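## Task

Give the yellow sign on the cabinet door exactly two complete trigger strokes of spray (each stroke is squeezing the trigger fully home and then letting it out), with almost all droplets landing on the sign. Aim at its centre from roughly a palm's width away, since more distance scatters spray off it. Landed spray appears as pale droplets. Any spray beyond two strokes, on the sign or elsewhere on the door, counts against the result, and one full stroke over means failure. Afterwards return the bottle to its original spot standing upright, so it stays there without the hand's help, then release it and withdraw the hand.

## Robot and tools

Robot: a humanoid upper body on a stand past the table's -x edge (at x = 0.18 m). Only its right arm and five-finger right hand are controlled. Nothing may be knocked or placed off the table; that fails the task. Drops, slips, slams and hard pushes are penalised.

World frame: origin on the table-top plane, roughly under the pelvis; +z up, +x across the table away from the robot, so the robot's right side faces -y. The right shoulder sits about 0.28 m above the pelvis (pelvis 0.01-0.14 m over the table), 0.14 m toward -y and 0.06 m toward +x; the hand point reaches at most 0.59 m from it. The body may be slightly turned or tilted, and reported positions get less accurate at long reach.

Hand point and its axes: a point 0.05 m ahead of the palm, where index pad meets thumb tip in a pinch. Its +z runs along straightened fingers (fingertips extend 0.06-0.07 m beyond), +y points out of the palm, +x runs across the palm away from the thumb. A wrist bracket on the little-finger side stands 0.03 m further out along +y and 0.11 m across the palm and can collide. For a wrap grasp (objects 0.035-0.08 m wide) turn the thumb in front of the palm before arriving; the object then sits across the palm, centred wristward of the hand point.

The row (shared by all motion tools): one flat list of 14 numbers for the single arm, each in [-1, 1]: dx, dy, dz, rx, ry, rz, little, ring, middle, index, thumb_bend, thumb_turn, force_limit, speed. The first six are an offset, not a pose: a displacement of the hand point from its measured pose at the start of the action (for the first action of a call or for move, the pose last reported in the scene), expressed in the hand point's own axes. 1.0 equals 0.6 m for dx, dy, dz; rx, ry, rz form one rotation vector where 1.0 equals 180 degrees. Finger numbers are absolute targets: -1 straight/open, +1 curled fully. thumb_bend -1 straight to +1 fully bent; thumb_turn -1 beside the palm to +1 opposite the fingers. A pinch is roughly index 0.22, thumb_bend 0.75, thumb_turn 0.57. force_limit maps -1..+1 to about 0..10 N at the fingertip (0..15 N for both thumb motors) and only stops closing motors. speed maps -1..+1 from near zero to full (full travel 0.6 s); close at -0.9 or slower for gentle grips.

execute_actions(actions): a list of actions; each action is a list of up to 15 rows, one row per 1/30 s step, the last row repeated to fill 15 steps. Every row in an action is measured from that action's start pose, not from the row before. An empty list just returns the current state and images. Each step the command is clipped to 70 mm and 16 degrees from the measured pose, so large offsets need several actions.

move(target, speed, blocking): target is one 14-number row (offset as above, from the last reported pose); the hand point follows a straight path there. speed is m/s, 0.002 to 0.5 (default 0.25), rotation up to twice that in rad/s; the path lasts 0.5-10 s. It does not avoid obstacles; faster moves and targets deeper past a contact press harder. The hand numbers are sent at the start. blocking=false returns after 0.5 s; then only wait or stop is accepted until the move reports its end. The result adds a move: line (done, off_target, moving, held, fault) plus limits such as paced (pose clipped) or held (a check blocked steps; the arm may then speed up), and distance to target.

wait(seconds): 0 to 10, holds the last command; returns early when a running move ends. stop(): brakes the running move, needing some room. zoom_image(camera, region): camera is cam_head or cam_wrist, region [x0, y0, x1, y1] in pixels (images 672x504, origin top-left, at most 504x504). show_instructions(): shows the reference pages (a trigger spray bottle). finished_scene(scene): ends scene 1 or 2 irreversibly and reports success; the goal must still hold once the hand lets go.

Results: hand point position (m) and quaternion wxyz in world frame, Hand target (where the controller now drives), step readings with HELD marks, joint positions and torques (noisy, offset, not zero in free air), and per hand motor in row order: hand_measured, hand_stopped_by (moving, target, force, stalled, fault), hand_load_n (positive when pushed open). Near-zero loads mean the grip was lost. A motor only starts when its target changes by 0.01 or more; resend the same numbers to keep a grip; to squeeze harder raise force_limit and send a more-closed target. A pose unreachable line means the clearance check altered the command.

Limits: joint load limits 23 N m, but wrist pitch and yaw only 4.6 N m (a held bottle's weight counts); hitting one causes a 10 s stop. Motor heat warns at 90 C and cuts holding at 120 C, dropping the arm. Camera calibrations are given per camera and may be slightly off.

Each tool is called as name(argument=value, ...), one argument or row to a line, values as JSON.

Reference images:

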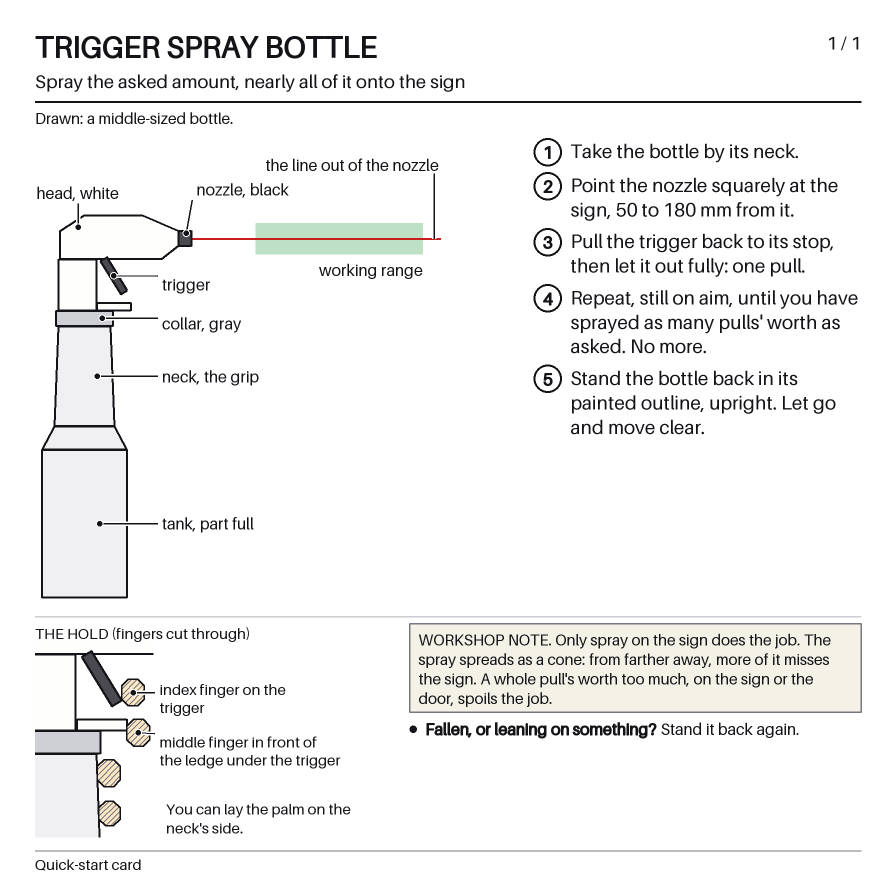

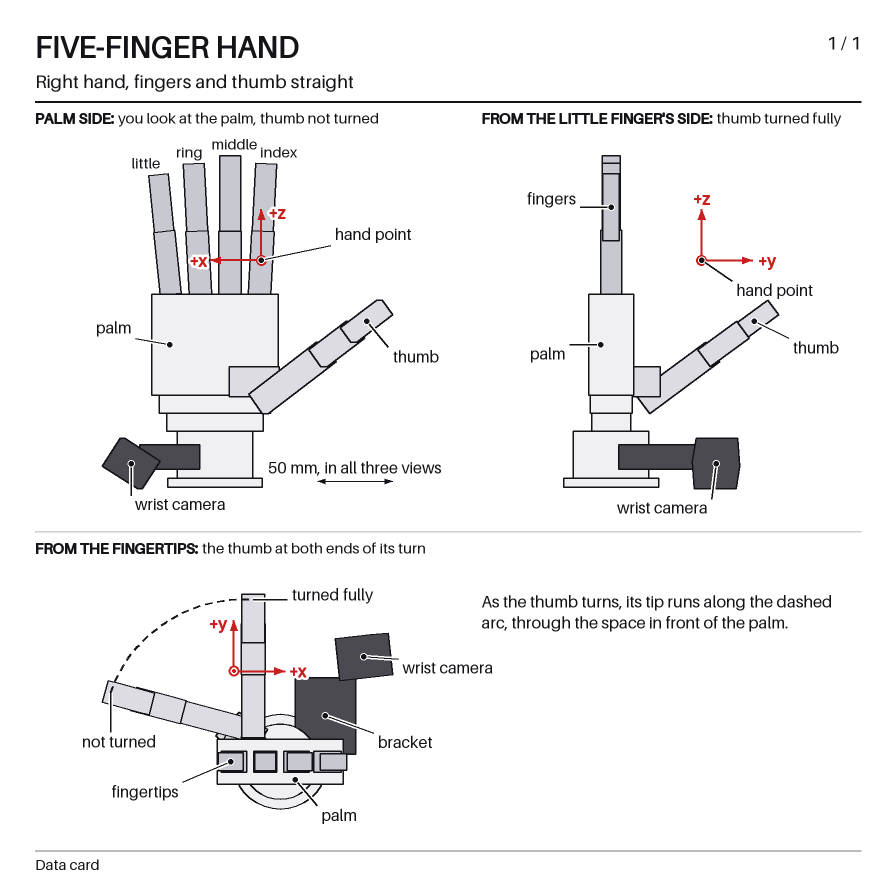

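## Session

execute_actions(
  actions=[],
)

Scene clock: 0.00 s.
end_effector_position=(+0.4070, -0.2768, +0.2109) hand_measured=(-1.000, -1.000, -1.000, -1.000, -1.000, -1.000) hand_load_n=(+0.0, +0.0, +0.0, +0.0, +0.0, +0.0) hand_stopped_by=(target, target, target, target, target, target) hand_force_limit=0.00 hand_speed=-0.80 end_effector_quat_wxyz=(+0.345, +0.196, +0.837, +0.377)
Joint positions: [-0.566 -1.109 -0.247  0.78   1.084  1.166  0.78 ]
Joint velocities: [-0.003 -0.009  0.005  0.     0.     0.     0.   ]
Joint torques (N m, as the arm reports them, + toward a larger angle): no reading
Hand target: +0.407, -0.277, +0.211; +0.345, +0.196, +0.837, +0.377

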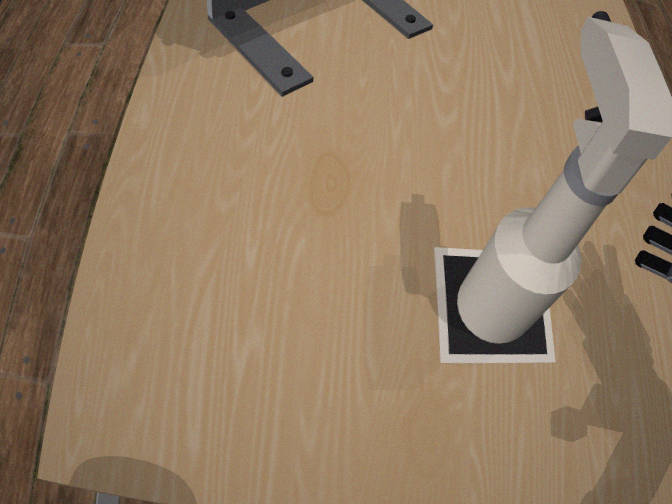

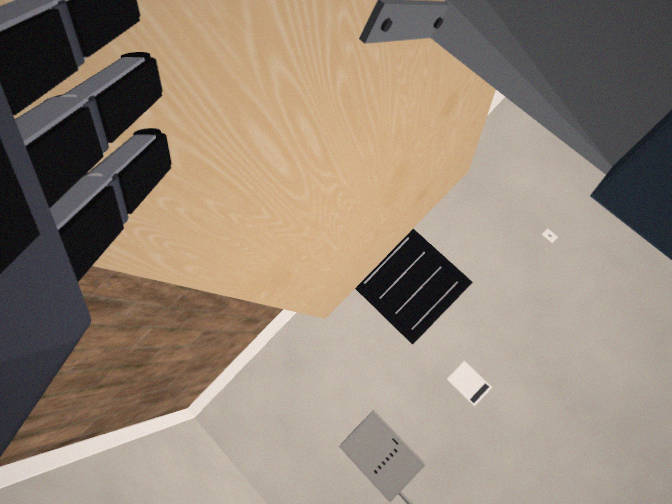

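move(
  target=[0.036,0.017,-0.075,0.086,-0.234,-0.273,-1,-1,-1,-1,-1,1,0,0.5],
)

Scene clock: 14.63 s.
end_effector_position=(+0.3579, -0.2817, +0.2288) hand_measured=(-1.000, -1.000, -1.000, -1.000, -1.000, +1.000) hand_load_n=(+0.0, +0.0, +0.0, +0.0, +0.0, +0.0) hand_stopped_by=(target, target, target, target, target, target) hand_force_limit=0.00 hand_speed=0.50 end_effector_quat_wxyz=(+0.703, -0.004, +0.711, +0.001)
Joint positions: [ 0.081 -0.562 -0.566 -0.013  0.647  0.017  0.477]
Joint velocities: [-0.018  0.003  0.015  0.009 -0.008 -0.008  0.   ]
Joint torques (N m, as the arm reports them, + toward a larger angle): [-1.05 -3.96 -2.54 -2.02 -0.1  -1.63 -0.01]
Hand target: +0.358, -0.281, +0.228; +0.702, -0.005, +0.712, +0.001
Off the commanded pose: 0.004 m, 1 deg.
move: off_target
camera_calibration (this result's frames):
cam_wrist: T_world_to_cam=[[0.0433883, 0.999057, -0.00128134, 0.253585], [-0.57399, 0.0259776, 0.81845, 0.0217158], [0.817712, -0.0347756, 0.574576, -0.310979], [0, 0, 0, 1]] pos_world=[0.255753, -0.264724, 0.161233]

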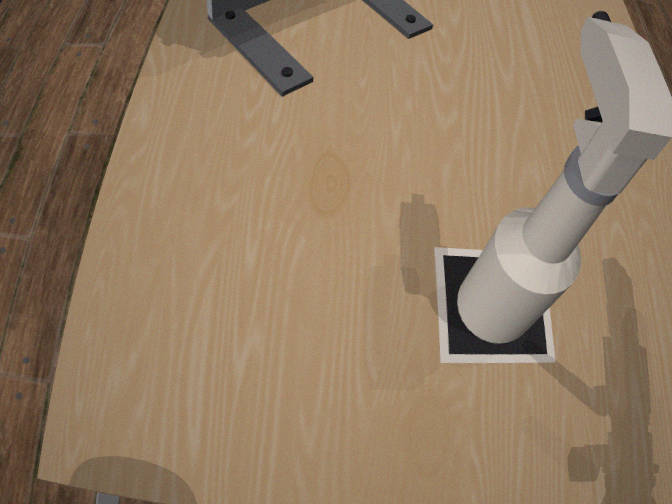

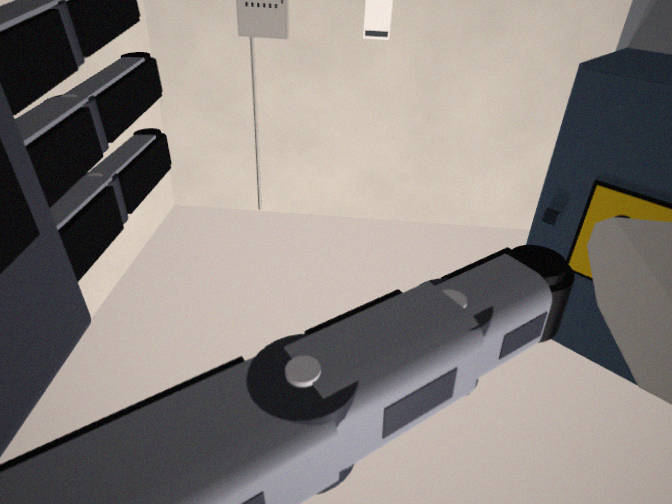

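move(
  target=[-0.15,0,0.03,-0.16,0.06,0,-1,-1,-1,-1,-1,-1,0,0.5],
)

Scene clock: 18.73 s.
end_effector_position=(+0.3769, -0.2770, +0.3207) hand_measured=(-1.000, -1.000, -1.000, -1.000, -1.000, -1.000) hand_load_n=(+0.0, +0.0, +0.0, +0.0, +0.0, +0.0) hand_stopped_by=(target, target, target, target, target, target) hand_force_limit=0.00 hand_speed=0.50 end_effector_quat_wxyz=(+0.611, -0.180, +0.750, +0.180)
Joint positions: [-0.41  -1.245 -0.396  0.605  0.827  0.349  1.151]
Joint velocities: [-0.011 -0.006  0.014  0.014  0.005 -0.01   0.002]
Joint torques (N m, as the arm reports them, + toward a larger angle): [-3.96 -6.57 -2.86 -1.    0.4  -1.15  0.02]
Hand target: +0.377, -0.277, +0.320; +0.610, -0.182, +0.750, +0.179
Off the commanded pose: 0.005 m, 0 deg.
move: off_target
camera_calibration (this result's frames):
cam_wrist: T_world_to_cam=[[-0.445896, 0.894069, 0.0426301, 0.389458], [-0.356163, -0.220919, 0.907933, -0.221922], [0.821173, 0.38966, 0.416942, -0.212288], [0, 0, 0, 1]] pos_world=[0.268942, -0.314509, 0.273399]

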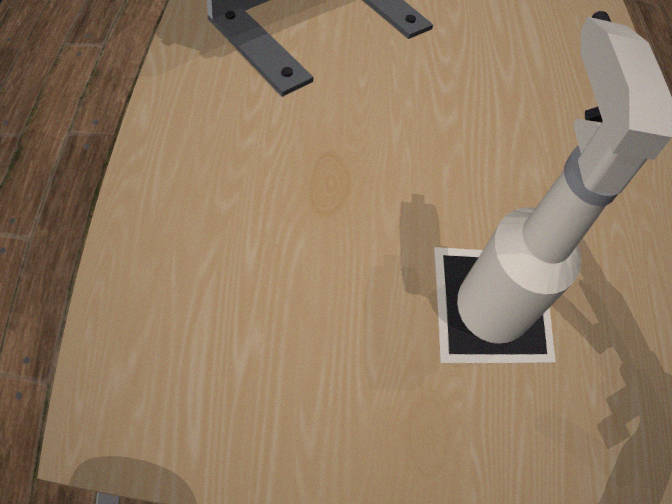

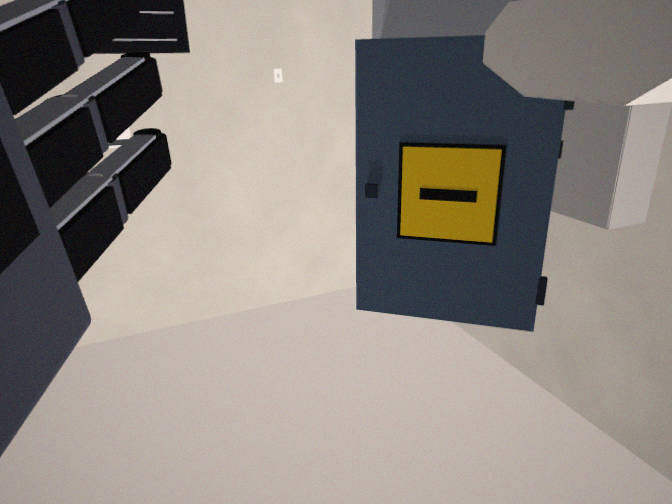

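zoom_image(
  camera="cam_head",
  region=[512,0,672,220],
)

move(
  target=[0.17,0,-0.03,-0.06,-0.03,0,-1,-1,-1,-1,-1,-1,0,0.5],
)

Region (512, 0, 672, 220) of cam_head's 672x504 image, scaled by 2.291, with more detail than that image has; it fills the left 367 columns of this view, and the rest is white.

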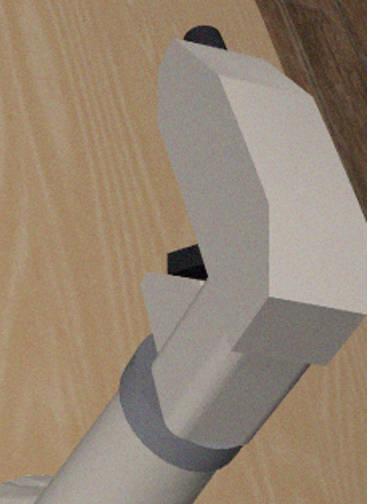

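Scene clock: 25.00 s.
end_effector_position=(+0.3422, -0.2949, +0.2246) hand_measured=(-1.000, -1.000, -1.000, -1.000, -1.000, -1.000) hand_load_n=(+0.0, +0.0, +0.0, +0.0, +0.0, +0.0) hand_stopped_by=(target, target, target, target, target, target) hand_force_limit=0.00 hand_speed=0.50 end_effector_quat_wxyz=(+0.623, -0.181, +0.735, +0.198)
Joint positions: [-0.645 -1.038 -0.307  1.422  0.646 -0.315  1.549]
Joint velocities: [-0.015  0.017  0.006  0.015 -0.028 -0.01   0.006]
Joint torques (N m, as the arm reports them, + toward a larger angle): [-3.81 -6.34 -1.89 -1.22  0.48 -0.77  0.04]
Hand target: +0.342, -0.295, +0.225; +0.622, -0.184, +0.735, +0.198
Off the commanded pose: 0.004 m, 10 deg.
move: off_target
camera_calibration (this result's frames):
cam_wrist: T_world_to_cam=[[-0.470576, 0.880272, 0.0606634, 0.394377], [-0.376557, -0.262525, 0.888418, -0.151944], [0.797974, 0.395225, 0.45501, -0.135745], [0, 0, 0, 1]] pos_world=[0.23669, -0.333398, 0.17283]

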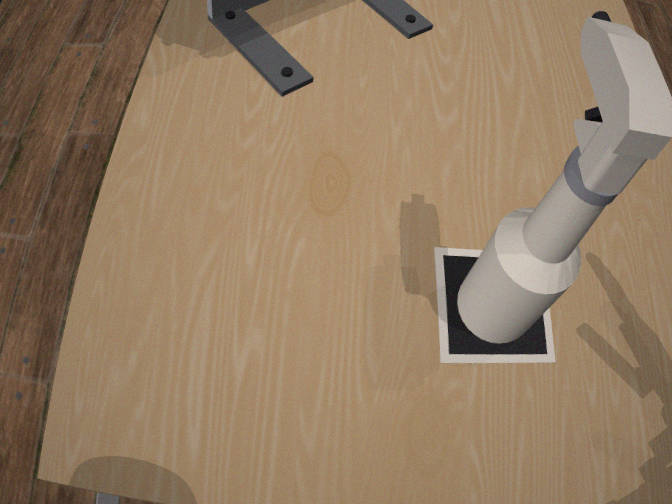

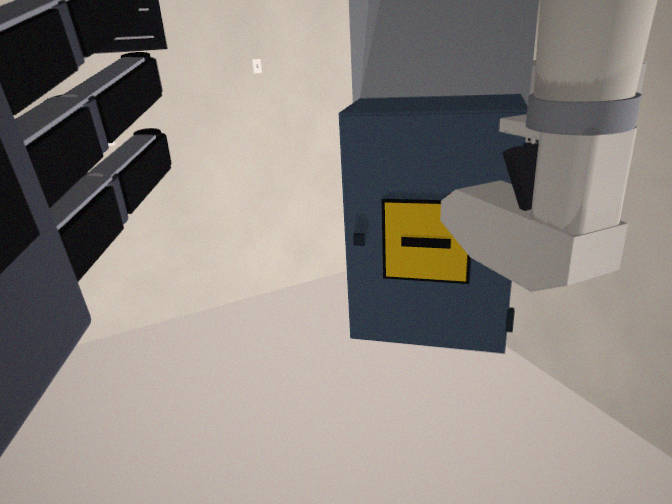

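move(
  target=[-0.049,0.21,0.134,0.151,-0.051,-0.0095,-1,-1,-1,-1,-1,1,0,0.5],
  speed=0.15,
)

Scene clock: 38.23 s.
end_effector_position=(+0.3518, -0.1442, +0.2436) hand_measured=(-1.000, -1.000, -1.000, -1.000, -1.000, +1.000) hand_load_n=(+0.0, +0.0, +0.0, +0.0, +0.0, +0.0) hand_stopped_by=(target, target, target, target, target, target) hand_force_limit=0.00 hand_speed=0.50 end_effector_quat_wxyz=(+0.698, -0.020, +0.715, +0.038)
Joint positions: [ 0.199 -0.462 -0.168 -0.622  0.549  0.197 -0.032]
Joint velocities: [ 0.005  0.003  0.015 -0.008  0.     0.    -0.007]
Joint torques (N m, as the arm reports them, + toward a larger angle): [-0.88 -1.68 -2.12 -2.71 -0.63 -1.54 -0.15]
Hand target: +0.352, -0.143, +0.244; +0.699, -0.021, +0.714, +0.037
Off the commanded pose: 0.007 m, 2 deg.
move: off_target; limits=paced
camera_calibration (this result's frames):
cam_wrist: T_world_to_cam=[[-0.0315891, 0.999089, 0.0286836, 0.135567], [-0.562784, -0.0414957, 0.825562, -0.0129363], [0.826, 0.00993613, 0.563582, -0.303481], [0, 0, 0, 1]] pos_world=[0.247678, -0.132965, 0.177828]

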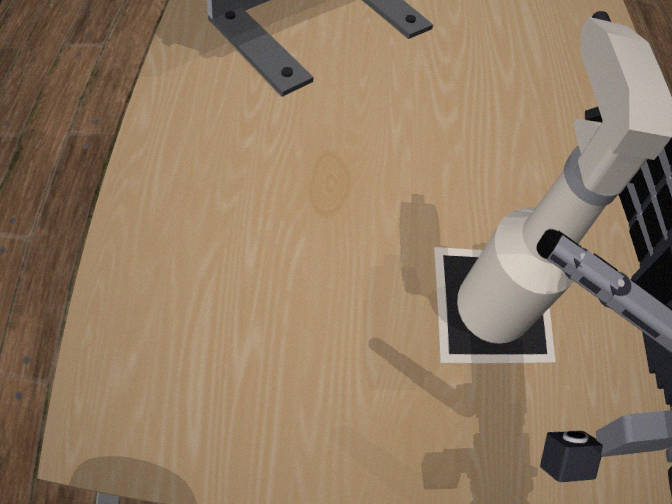

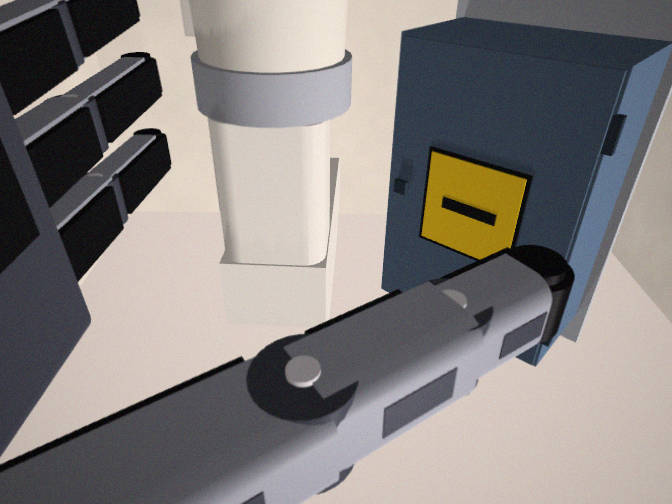

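move(
  target=[-0.008,0.024,0.06,0,-0.007,0.008,-1,-1,-1,-1,-1,1,0,0.5],
  speed=0.06,
)

Scene clock: 41.87 s.
end_effector_position=(+0.3864, -0.1261, +0.2484) hand_measured=(-1.000, -1.000, -1.000, -1.000, -1.000, +1.000) hand_load_n=(+0.0, +0.0, +0.0, +0.0, +0.0, +0.0) hand_stopped_by=(target, target, target, target, target, target) hand_force_limit=0.00 hand_speed=0.50 end_effector_quat_wxyz=(+0.705, -0.013, +0.707, +0.051)
Joint positions: [-0.012 -0.443 -0.078 -0.521  0.523  0.252 -0.1  ]
Joint velocities: [ 0.002  0.002 -0.008  0.003  0.     0.    -0.004]
Joint torques (N m, as the arm reports them, + toward a larger angle): [-2.19 -1.65 -1.88 -2.3  -0.62 -1.58 -0.14]
Hand target: +0.387, -0.126, +0.247; +0.704, -0.013, +0.708, +0.049
Off the commanded pose: 0.001 m, 0 deg.
move: done
camera_calibration (this result's frames):
cam_wrist: T_world_to_cam=[[-0.03967, 0.997641, 0.0560258, 0.114539], [-0.579131, -0.0686481, 0.812339, 0.00956354], [0.814268, -0.000220832, 0.580488, -0.335856], [0, 0, 0, 1]] pos_world=[0.28356, -0.113686, 0.180775]

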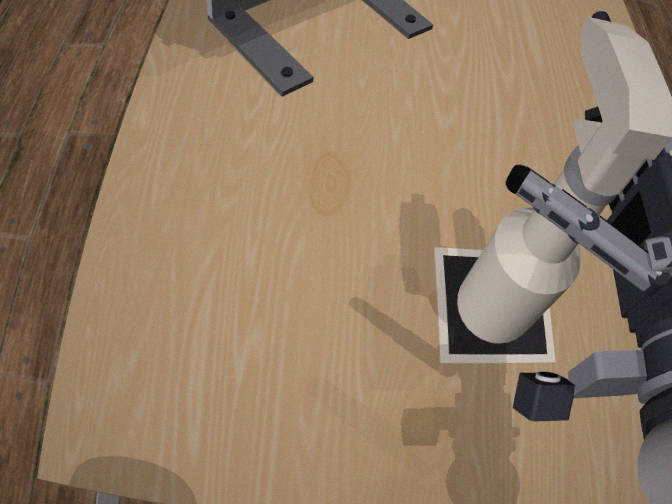

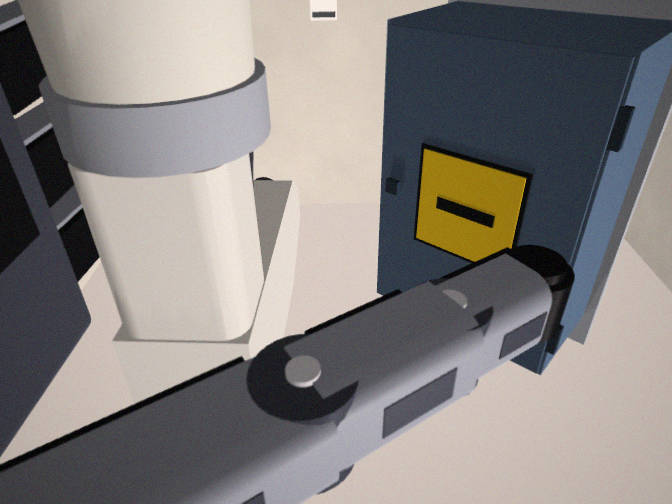

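move(
  target=[0,0.012,0.03,0,0,-0.017,-1,-1,-1,-1,-1,1,0,0.5],
  speed=0.04,
)

Scene clock: 44.73 s.
end_effector_position=(+0.4034, -0.1177, +0.2493) hand_measured=(-1.000, -1.000, -1.000, -1.000, -1.000, +1.000) hand_load_n=(+0.0, +0.0, +0.0, +0.0, +0.0, +0.0) hand_stopped_by=(target, target, target, target, target, target) hand_force_limit=0.00 hand_speed=0.50 end_effector_quat_wxyz=(+0.707, -0.030, +0.706, +0.034)
Joint positions: [-0.113 -0.453 -0.043 -0.475  0.48   0.295 -0.129]
Joint velocities: [-0.003  0.005  0.    -0.015 -0.011  0.     0.   ]
Joint torques (N m, as the arm reports them, + toward a larger angle): [-2.96 -1.86 -1.68 -2.27 -0.64 -1.48 -0.09]
Hand target: +0.404, -0.117, +0.248; +0.706, -0.033, +0.707, +0.032
Off the commanded pose: 0.001 m, 0 deg.
move: done
camera_calibration (this result's frames):
cam_wrist: T_world_to_cam=[[-0.0409429, 0.999131, 0.00775059, 0.119545], [-0.583212, -0.0301962, 0.811759, 0.0255169], [0.811288, 0.0287155, 0.583942, -0.346478], [0, 0, 0, 1]] pos_world=[0.30087, -0.108721, 0.180683]

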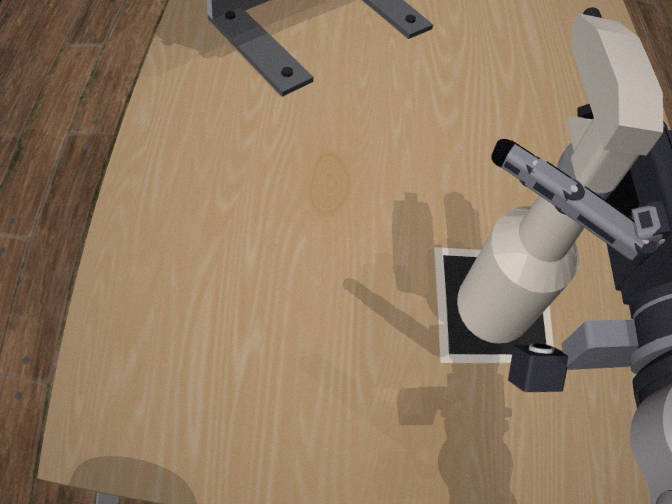

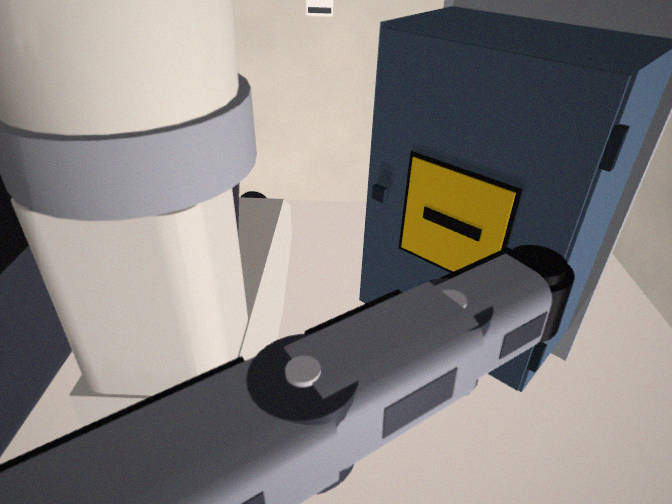

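execute_actions(
  actions=[
    [[0,-0.007,0.006,0,0,0,-1,-1,-1,-1,-1,1,0,0]],
    [[0,0,0,0,0,0,1,1,-0.1,-0.5,1,1,0.2,-0.5]],
    [[0,0,0,0,0,0,1,1,-0.1,-0.5,1,1,0.2,-0.5]],
    [[0,0,0,0,0,0,1,1,-0.1,-0.5,1,1,0.2,-0.5]],
    [[0,0,0,0,0,0,1,1,-0.1,-0.5,1,1,0.2,-0.5]],
  ],
)

zoom_image(
  camera="cam_head",
  region=[472,0,672,260],
)

Scene clock: 49.37 s.
end_effector_position=(+0.4073, -0.1224, +0.2486) hand_measured=(+0.580, +0.580, -0.100, -0.500, -0.002, +1.000) hand_load_n=(+0.5, +0.0, +0.0, +0.0, +0.0, +0.0) hand_stopped_by=(moving, moving, target, target, moving, target) hand_force_limit=0.20 hand_speed=-0.50 end_effector_quat_wxyz=(+0.706, -0.030, +0.707, +0.030)
Joint positions: [-0.127 -0.459 -0.057 -0.451  0.483  0.295 -0.117]
Joint velocities: [ 0.009  0.    -0.015  0.008  0.     0.     0.   ]
Joint torques (N m, as the arm reports them, + toward a larger angle): [-2.85 -1.98 -2.21 -2.4  -0.5  -1.6  -0.09]
Hand target: +0.407, -0.122, +0.248; +0.706, -0.030, +0.707, +0.030
Off the commanded pose: 0.000 m, 0 deg.
Step readings (end_effector_position; steps 1 to 15: 1st action; 16 to 30: 2nd action; 31 to 45: 3rd action; 46 to 60: 4th action; 61 to 75: 5th action):
0: (+0.4034, -0.1177, +0.2493)
1: (+0.4034, -0.1177, +0.2493)
2: (+0.4038, -0.1179, +0.2489)
4: (+0.4063, -0.1210, +0.2477)
8: (+0.4072, -0.1223, +0.2484)
15: (+0.4071, -0.1223, +0.2484)
16: (+0.4071, -0.1223, +0.2484)
17: (+0.4071, -0.1223, +0.2484)
19: (+0.4072, -0.1224, +0.2484)
23: (+0.4072, -0.1224, +0.2484)
30: (+0.4072, -0.1225, +0.2484)
31: (+0.4072, -0.1225, +0.2484)
32: (+0.4072, -0.1225, +0.2484)
34: (+0.4072, -0.1225, +0.2484)
38: (+0.4072, -0.1225, +0.2483)
45: (+0.4072, -0.1225, +0.2483)
46: (+0.4072, -0.1225, +0.2483)
47: (+0.4072, -0.1225, +0.2483)
49: (+0.4072, -0.1225, +0.2483)
53: (+0.4072, -0.1225, +0.2483)
60: (+0.4072, -0.1225, +0.2483)
61: (+0.4072, -0.1225, +0.2483)
62: (+0.4072, -0.1225, +0.2483)
64: (+0.4072, -0.1225, +0.2483)
68: (+0.4072, -0.1225, +0.2483)
75: end_effector_position above
camera_calibration (this result's frames):
cam_wrist: T_world_to_cam=[[-0.0357976, 0.999355, 0.00284185, 0.123573], [-0.582016, -0.0231597, 0.812847, 0.0283481], [0.812389, 0.027444, 0.58247, -0.349326], [0, 0, 0, 1]] pos_world=[0.304711, -0.11325, 0.180078]

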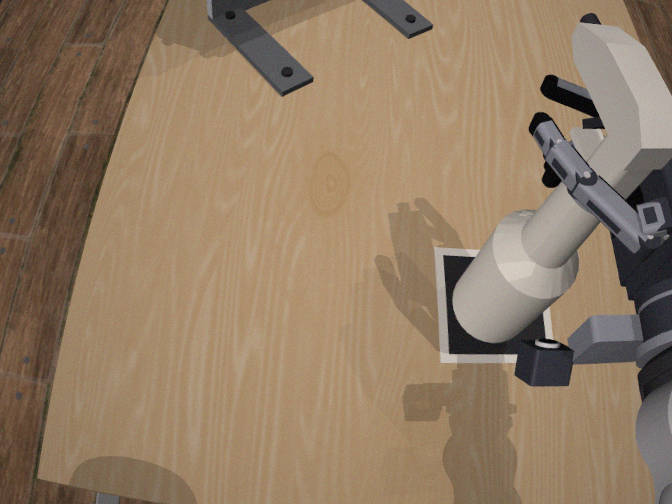

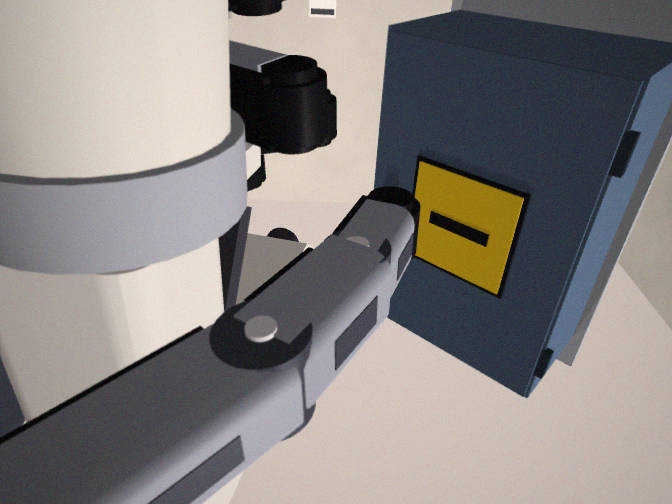

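Region (472, 0, 672, 260) of cam_head's 672x504 image, scaled by 1.938, with more detail than that image has; it fills the left 388 columns of this view, and the rest is white.

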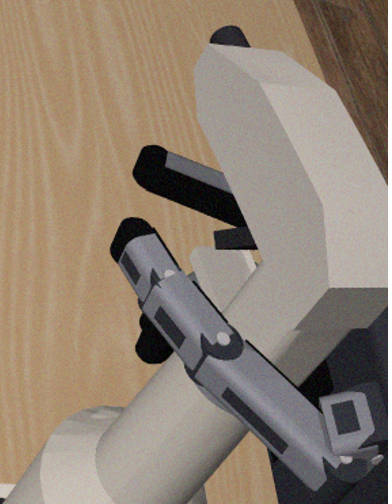

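execute_actions(
  actions=[
    [[0,0,0,0,0,0,1,1,0.6,-0.3,1,1,-0.4,-0.6]],
    [[0,0,0,0,0,0,1,1,0.6,-0.3,1,1,-0.4,-0.6]],
    [[0,0,0,0,0,0,1,1,0.6,-0.3,1,1,-0.4,-0.6]],
  ],
)

zoom_image(
  camera="cam_head",
  region=[472,0,672,260],
)

Scene clock: 55.00 s.
end_effector_position=(+0.4073, -0.1226, +0.2489) hand_measured=(+0.772, +0.742, +0.272, -0.350, +0.370, +1.000) hand_load_n=(+6.0, +8.5, +4.0, +3.5, +6.5, +4.0) hand_stopped_by=(force, force, force, force, force, target) hand_force_limit=-0.40 hand_speed=-0.60 end_effector_quat_wxyz=(+0.707, -0.030, +0.706, +0.030)
Joint positions: [-0.127 -0.459 -0.057 -0.451  0.483  0.293 -0.117]
Joint velocities: [-0.014  0.002  0.003 -0.008  0.003  0.     0.   ]
Joint torques (N m, as the arm reports them, + toward a larger angle): [-2.87 -1.84 -2.11 -2.54 -0.41 -1.63 -0.08]
Hand target: +0.407, -0.123, +0.249; +0.707, -0.030, +0.706, +0.030
Off the commanded pose: 0.000 m, 0 deg.
Step readings (end_effector_position; steps 1 to 15: 1st action; 16 to 30: 2nd action; 31 to 45: 3rd action):
0: (+0.4074, -0.1229, +0.2485)
1: (+0.4074, -0.1229, +0.2485)
2: (+0.4074, -0.1229, +0.2485)
4: (+0.4074, -0.1229, +0.2485)
8: (+0.4073, -0.1228, +0.2486)
15: (+0.4073, -0.1226, +0.2489)
16: (+0.4073, -0.1226, +0.2489)
17: (+0.4073, -0.1226, +0.2489)
19: (+0.4073, -0.1226, +0.2489)
23: (+0.4073, -0.1226, +0.2489)
30: (+0.4073, -0.1226, +0.2489)
31: (+0.4073, -0.1226, +0.2489)
32: (+0.4073, -0.1226, +0.2489)
34: (+0.4073, -0.1226, +0.2489)
38: (+0.4073, -0.1226, +0.2489)
45: end_effector_position above
camera_calibration (this result's frames):
cam_wrist: T_world_to_cam=[[-0.0351592, 0.999377, 0.00309859, 0.123455], [-0.582999, -0.0230287, 0.812146, 0.0287241], [0.811712, 0.026748, 0.583445, -0.349536], [0, 0, 0, 1]] pos_world=[0.304809, -0.113367, 0.180224]

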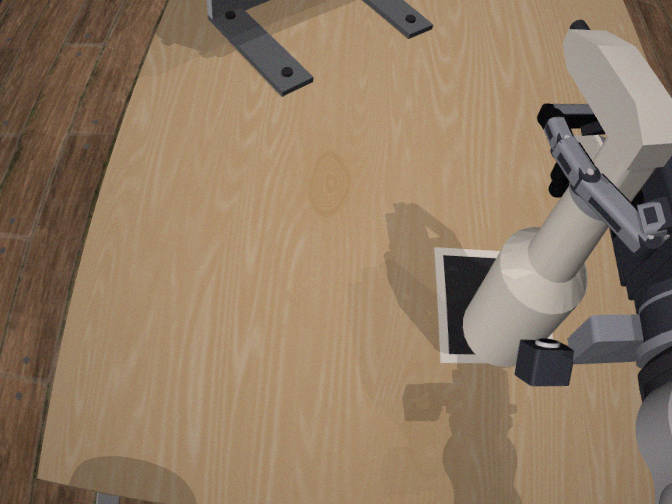

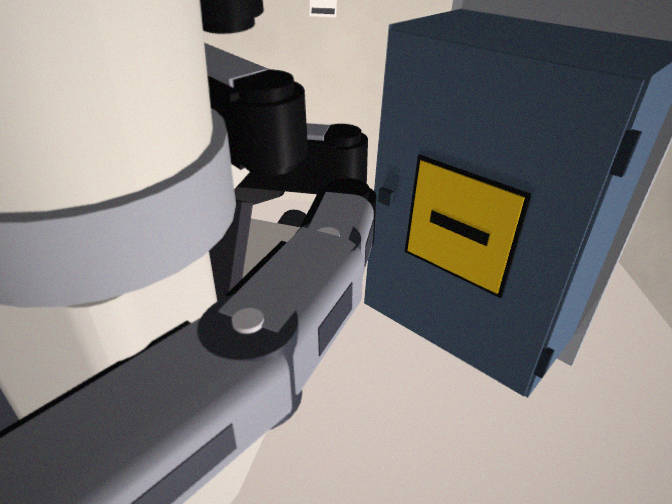

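Region (472, 0, 672, 260) of cam_head's 672x504 image, scaled by 1.938, with more detail than that image has; it fills the left 388 columns of this view, and the rest is white.

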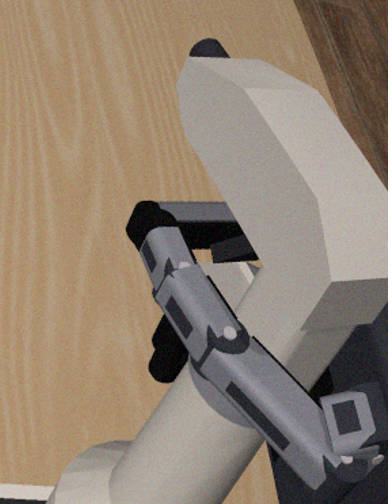

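execute_actions(
  actions=[
    [[0,0,0,0,0,0,-1,-1,-1,-1,-1,1,0,-0.5]],
    [[0,0,0,0,0,0,-1,-1,-1,-1,-1,1,0,0]],
    [[0,0,0,0,0,0,-1,-1,-1,-1,-1,1,0,0.5]],
    [[0.013,-0.006,-0.02,0,0,0,-1,-1,-1,-1,-1,1,0,0.5]],
  ],
)

zoom_image(
  camera="cam_head",
  region=[472,0,672,260],
)

Scene clock: 59.60 s.
end_effector_position=(+0.3957, -0.1290, +0.2406) hand_measured=(-1.000, -1.000, -1.000, -1.000, -1.000, +1.000) hand_load_n=(+0.0, +0.0, +0.0, +0.0, +0.0, +0.0) hand_stopped_by=(target, target, target, target, target, target) hand_force_limit=0.00 hand_speed=0.50 end_effector_quat_wxyz=(+0.706, -0.026, +0.707, +0.029)
Joint positions: [-0.051 -0.456 -0.064 -0.454  0.477  0.228 -0.096]
Joint velocities: [-0.006  0.002  0.008  0.006  0.002  0.     0.   ]
Joint torques (N m, as the arm reports them, + toward a larger angle): [-2.56 -1.94 -1.98 -2.51 -0.53 -1.78 -0.05]
Hand target: +0.396, -0.128, +0.242; +0.707, -0.028, +0.706, +0.029
Off the commanded pose: 0.002 m, 0 deg.
Step readings (end_effector_position; steps 1 to 15: 1st action; 16 to 30: 2nd action; 31 to 45: 3rd action; 46 to 60: 4th action):
0: (+0.4073, -0.1226, +0.2489)
1: (+0.4073, -0.1226, +0.2489)
2: (+0.4073, -0.1226, +0.2489)
4: (+0.4072, -0.1226, +0.2492)
8: (+0.4072, -0.1226, +0.2492)
15: (+0.4072, -0.1226, +0.2492)
16: (+0.4072, -0.1226, +0.2492)
17: (+0.4072, -0.1226, +0.2492)
19: (+0.4073, -0.1227, +0.2492)
23: (+0.4073, -0.1227, +0.2492)
30: (+0.4073, -0.1227, +0.2492)
31: (+0.4073, -0.1227, +0.2492)
32: (+0.4073, -0.1227, +0.2492)
34: (+0.4073, -0.1227, +0.2492)
38: (+0.4073, -0.1227, +0.2492)
45: (+0.4073, -0.1227, +0.2492)
46: (+0.4073, -0.1227, +0.2492)
47: (+0.4069, -0.1228, +0.2494)
49: (+0.4012, -0.1249, +0.2486)
53: (+0.3958, -0.1292, +0.2384)
60: end_effector_position above
camera_calibration (this result's frames):
cam_wrist: T_world_to_cam=[[-0.0286576, 0.999569, 0.00636478, 0.12609], [-0.581272, -0.0218445, 0.813416, 0.0277186], [0.813205, 0.0196109, 0.581648, -0.336242], [0, 0, 0, 1]] pos_world=[0.293159, -0.118836, 0.172225]

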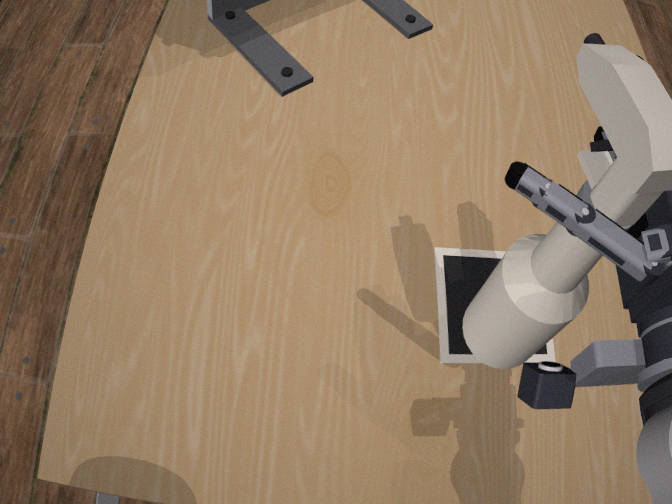

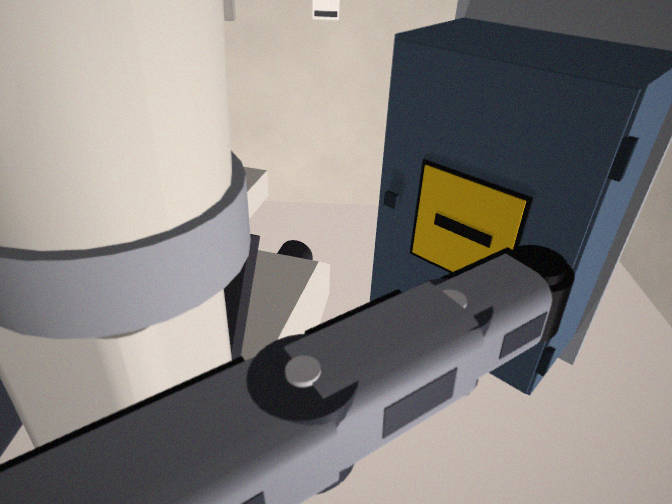

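Region (472, 0, 672, 260) of cam_head's 672x504 image, scaled by 1.938, with more detail than that image has; it fills the left 388 columns of this view, and the rest is white.

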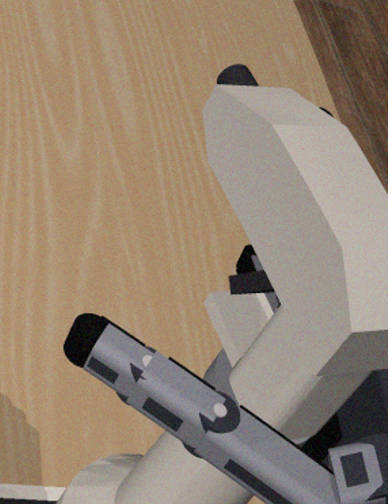

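execute_actions(
  actions=[
    [[0,-0.003,0,0,0,0,0.4,0.4,0.1,0,-0.1,1,-0.5,-0.2]],
    [[0,0,0,0,0,0,0.4,0.4,0.1,0,-0.1,1,-0.5,-0.2]],
    [[0,0,0,0,0,0,0.4,0.4,0.1,0,-0.1,1,-0.5,-0.2]],
  ],
)

zoom_image(
  camera="cam_head",
  region=[472,0,672,260],
)

Scene clock: 63.70 s.
end_effector_position=(+0.3958, -0.1299, +0.2409) hand_measured=(+0.400, +0.400, +0.100, +0.000, -0.100, +1.000) hand_load_n=(+0.0, +0.0, +0.0, +0.0, +0.0, +0.0) hand_stopped_by=(target, target, target, target, target, target) hand_force_limit=-0.50 hand_speed=-0.20 end_effector_quat_wxyz=(+0.706, -0.027, +0.707, +0.029)
Joint positions: [-0.051 -0.456 -0.07  -0.452  0.477  0.228 -0.089]
Joint velocities: [-0.002 -0.003 -0.002 -0.002  0.003  0.     0.   ]
Joint torques (N m, as the arm reports them, + toward a larger angle): [-2.42 -1.76 -2.26 -2.55 -0.32 -1.62 -0.09]
Hand target: +0.396, -0.130, +0.241; +0.706, -0.027, +0.707, +0.029
Off the commanded pose: 0.000 m, 0 deg.
Step readings (end_effector_position; steps 1 to 15: 1st action; 16 to 30: 2nd action; 31 to 45: 3rd action):
0: (+0.3957, -0.1290, +0.2406)
1: (+0.3957, -0.1290, +0.2406)
2: (+0.3957, -0.1289, +0.2406)
4: (+0.3958, -0.1297, +0.2407)
8: (+0.3958, -0.1299, +0.2408)
15: (+0.3957, -0.1299, +0.2409)
16: (+0.3957, -0.1299, +0.2409)
17: (+0.3957, -0.1299, +0.2409)
19: (+0.3957, -0.1299, +0.2409)
23: (+0.3958, -0.1299, +0.2409)
30: (+0.3958, -0.1299, +0.2409)
31: (+0.3958, -0.1299, +0.2409)
32: (+0.3958, -0.1299, +0.2409)
34: (+0.3958, -0.1299, +0.2409)
38: (+0.3958, -0.1299, +0.2409)
45: end_effector_position above
camera_calibration (this result's frames):
cam_wrist: T_world_to_cam=[[-0.0299187, 0.99954, 0.00489986, 0.127852], [-0.582158, -0.0214098, 0.812794, 0.0279976], [0.812525, 0.0214652, 0.582531, -0.33613], [0, 0, 0, 1]] pos_world=[0.293238, -0.119979, 0.172423]

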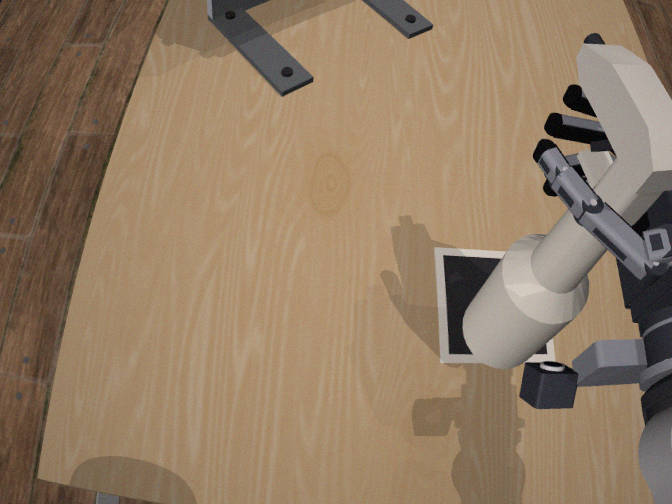

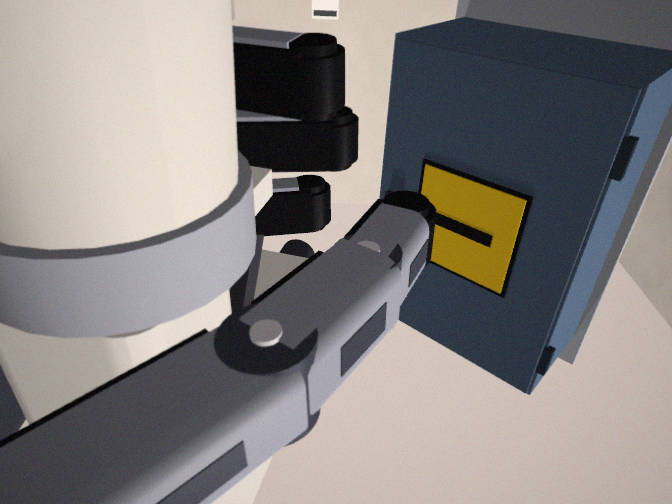

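Region (472, 0, 672, 260) of cam_head's 672x504 image, scaled by 1.938, with more detail than that image has; it fills the left 388 columns of this view, and the rest is white.

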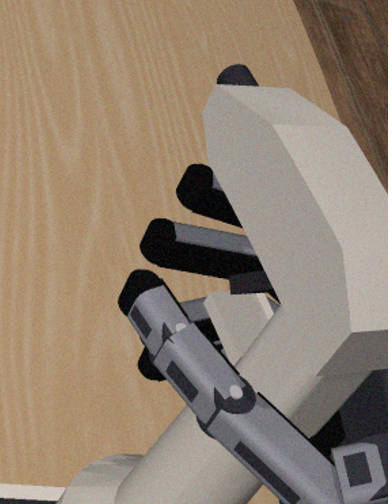

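The index is clear now. Closing the grip.

execute_actions(
  actions=[
    [[0,0,0,0,0,0,0.55,0.55,0.7,0,-0.1,1,-0.3,-0.6]],
    [[0,0,0,0,0,0,0.55,0.55,0.7,0,1,1,-0.3,-0.6]],
    [[0,0,0,0,0,0,1,1,0.7,0,1,1,0.2,-0.6]],
    [[0,0,0,0,0,0,1,1,0.7,0,1,1,0.2,-0.6]],
  ],
)

zoom_image(
  camera="cam_head",
  region=[472,0,672,260],
)

Scene clock: 67.57 s.
end_effector_position=(+0.3958, -0.1298, +0.2409) hand_measured=(+0.768, +0.788, +0.472, +0.000, +0.014, +1.000) hand_load_n=(+1.5, +9.5, +3.5, +0.0, +6.0, +2.0) hand_stopped_by=(force, force, force, target, force, target) hand_force_limit=0.20 hand_speed=-0.60 end_effector_quat_wxyz=(+0.706, -0.028, +0.707, +0.029)
Joint positions: [-0.051 -0.456 -0.069 -0.452  0.477  0.228 -0.089]
Joint velocities: [-0.008  0.008  0.003 -0.006  0.012  0.     0.   ]
Joint torques (N m, as the arm reports them, + toward a larger angle): [-2.31 -1.7  -2.06 -2.61 -0.43 -1.61 -0.1 ]
Hand target: +0.396, -0.130, +0.241; +0.706, -0.028, +0.707, +0.029
Off the commanded pose: 0.000 m, 0 deg.
Step readings (end_effector_position; steps 1 to 15: 1st action; 16 to 30: 2nd action; 31 to 45: 3rd action; 46 to 60: 4th action):
0: (+0.3958, -0.1299, +0.2409)
1: (+0.3958, -0.1299, +0.2409)
2: (+0.3958, -0.1299, +0.2409)
4: (+0.3958, -0.1299, +0.2409)
8: (+0.3958, -0.1299, +0.2409)
15: (+0.3958, -0.1299, +0.2409)
16: (+0.3958, -0.1299, +0.2410)
17: (+0.3958, -0.1299, +0.2410)
19: (+0.3958, -0.1299, +0.2411)
23: (+0.3958, -0.1298, +0.2411)
30: (+0.3958, -0.1298, +0.2411)
31: (+0.3958, -0.1298, +0.2411)
32: (+0.3958, -0.1298, +0.2411)
34: (+0.3958, -0.1298, +0.2411)
38: (+0.3958, -0.1298, +0.2411)
45: (+0.3958, -0.1298, +0.2409)
46: (+0.3958, -0.1298, +0.2409)
47: (+0.3958, -0.1298, +0.2409)
49: (+0.3958, -0.1298, +0.2409)
53: (+0.3958, -0.1298, +0.2409)
60: end_effector_position above
camera_calibration (this result's frames):
cam_wrist: T_world_to_cam=[[-0.0302526, 0.99953, 0.0049677, 0.127846], [-0.582155, -0.0216596, 0.81279, 0.0279829], [0.812515, 0.0216971, 0.582536, -0.336128], [0, 0, 0, 1]] pos_world=[0.293267, -0.119887, 0.172427]

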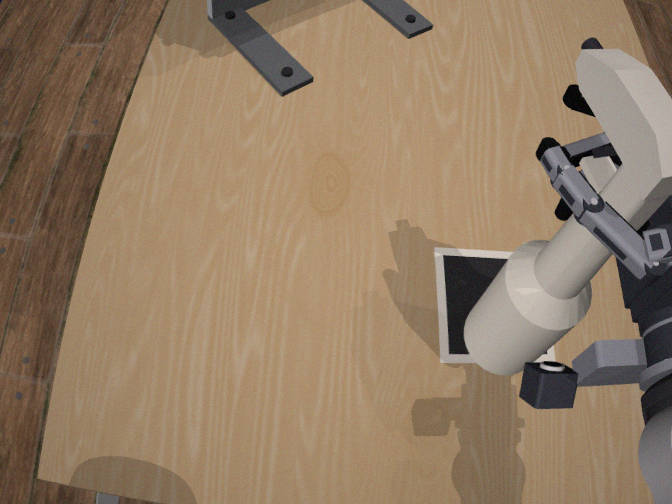

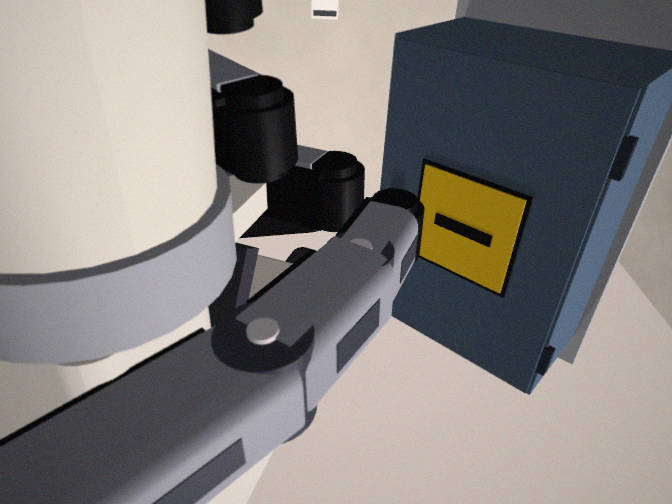

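Region (472, 0, 672, 260) of cam_head's 672x504 image, scaled by 1.938, with more detail than that image has; it fills the left 388 columns of this view, and the rest is white.

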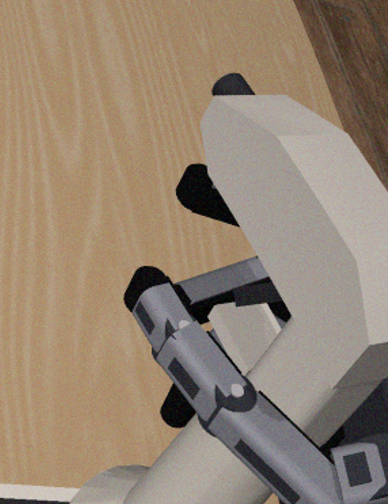

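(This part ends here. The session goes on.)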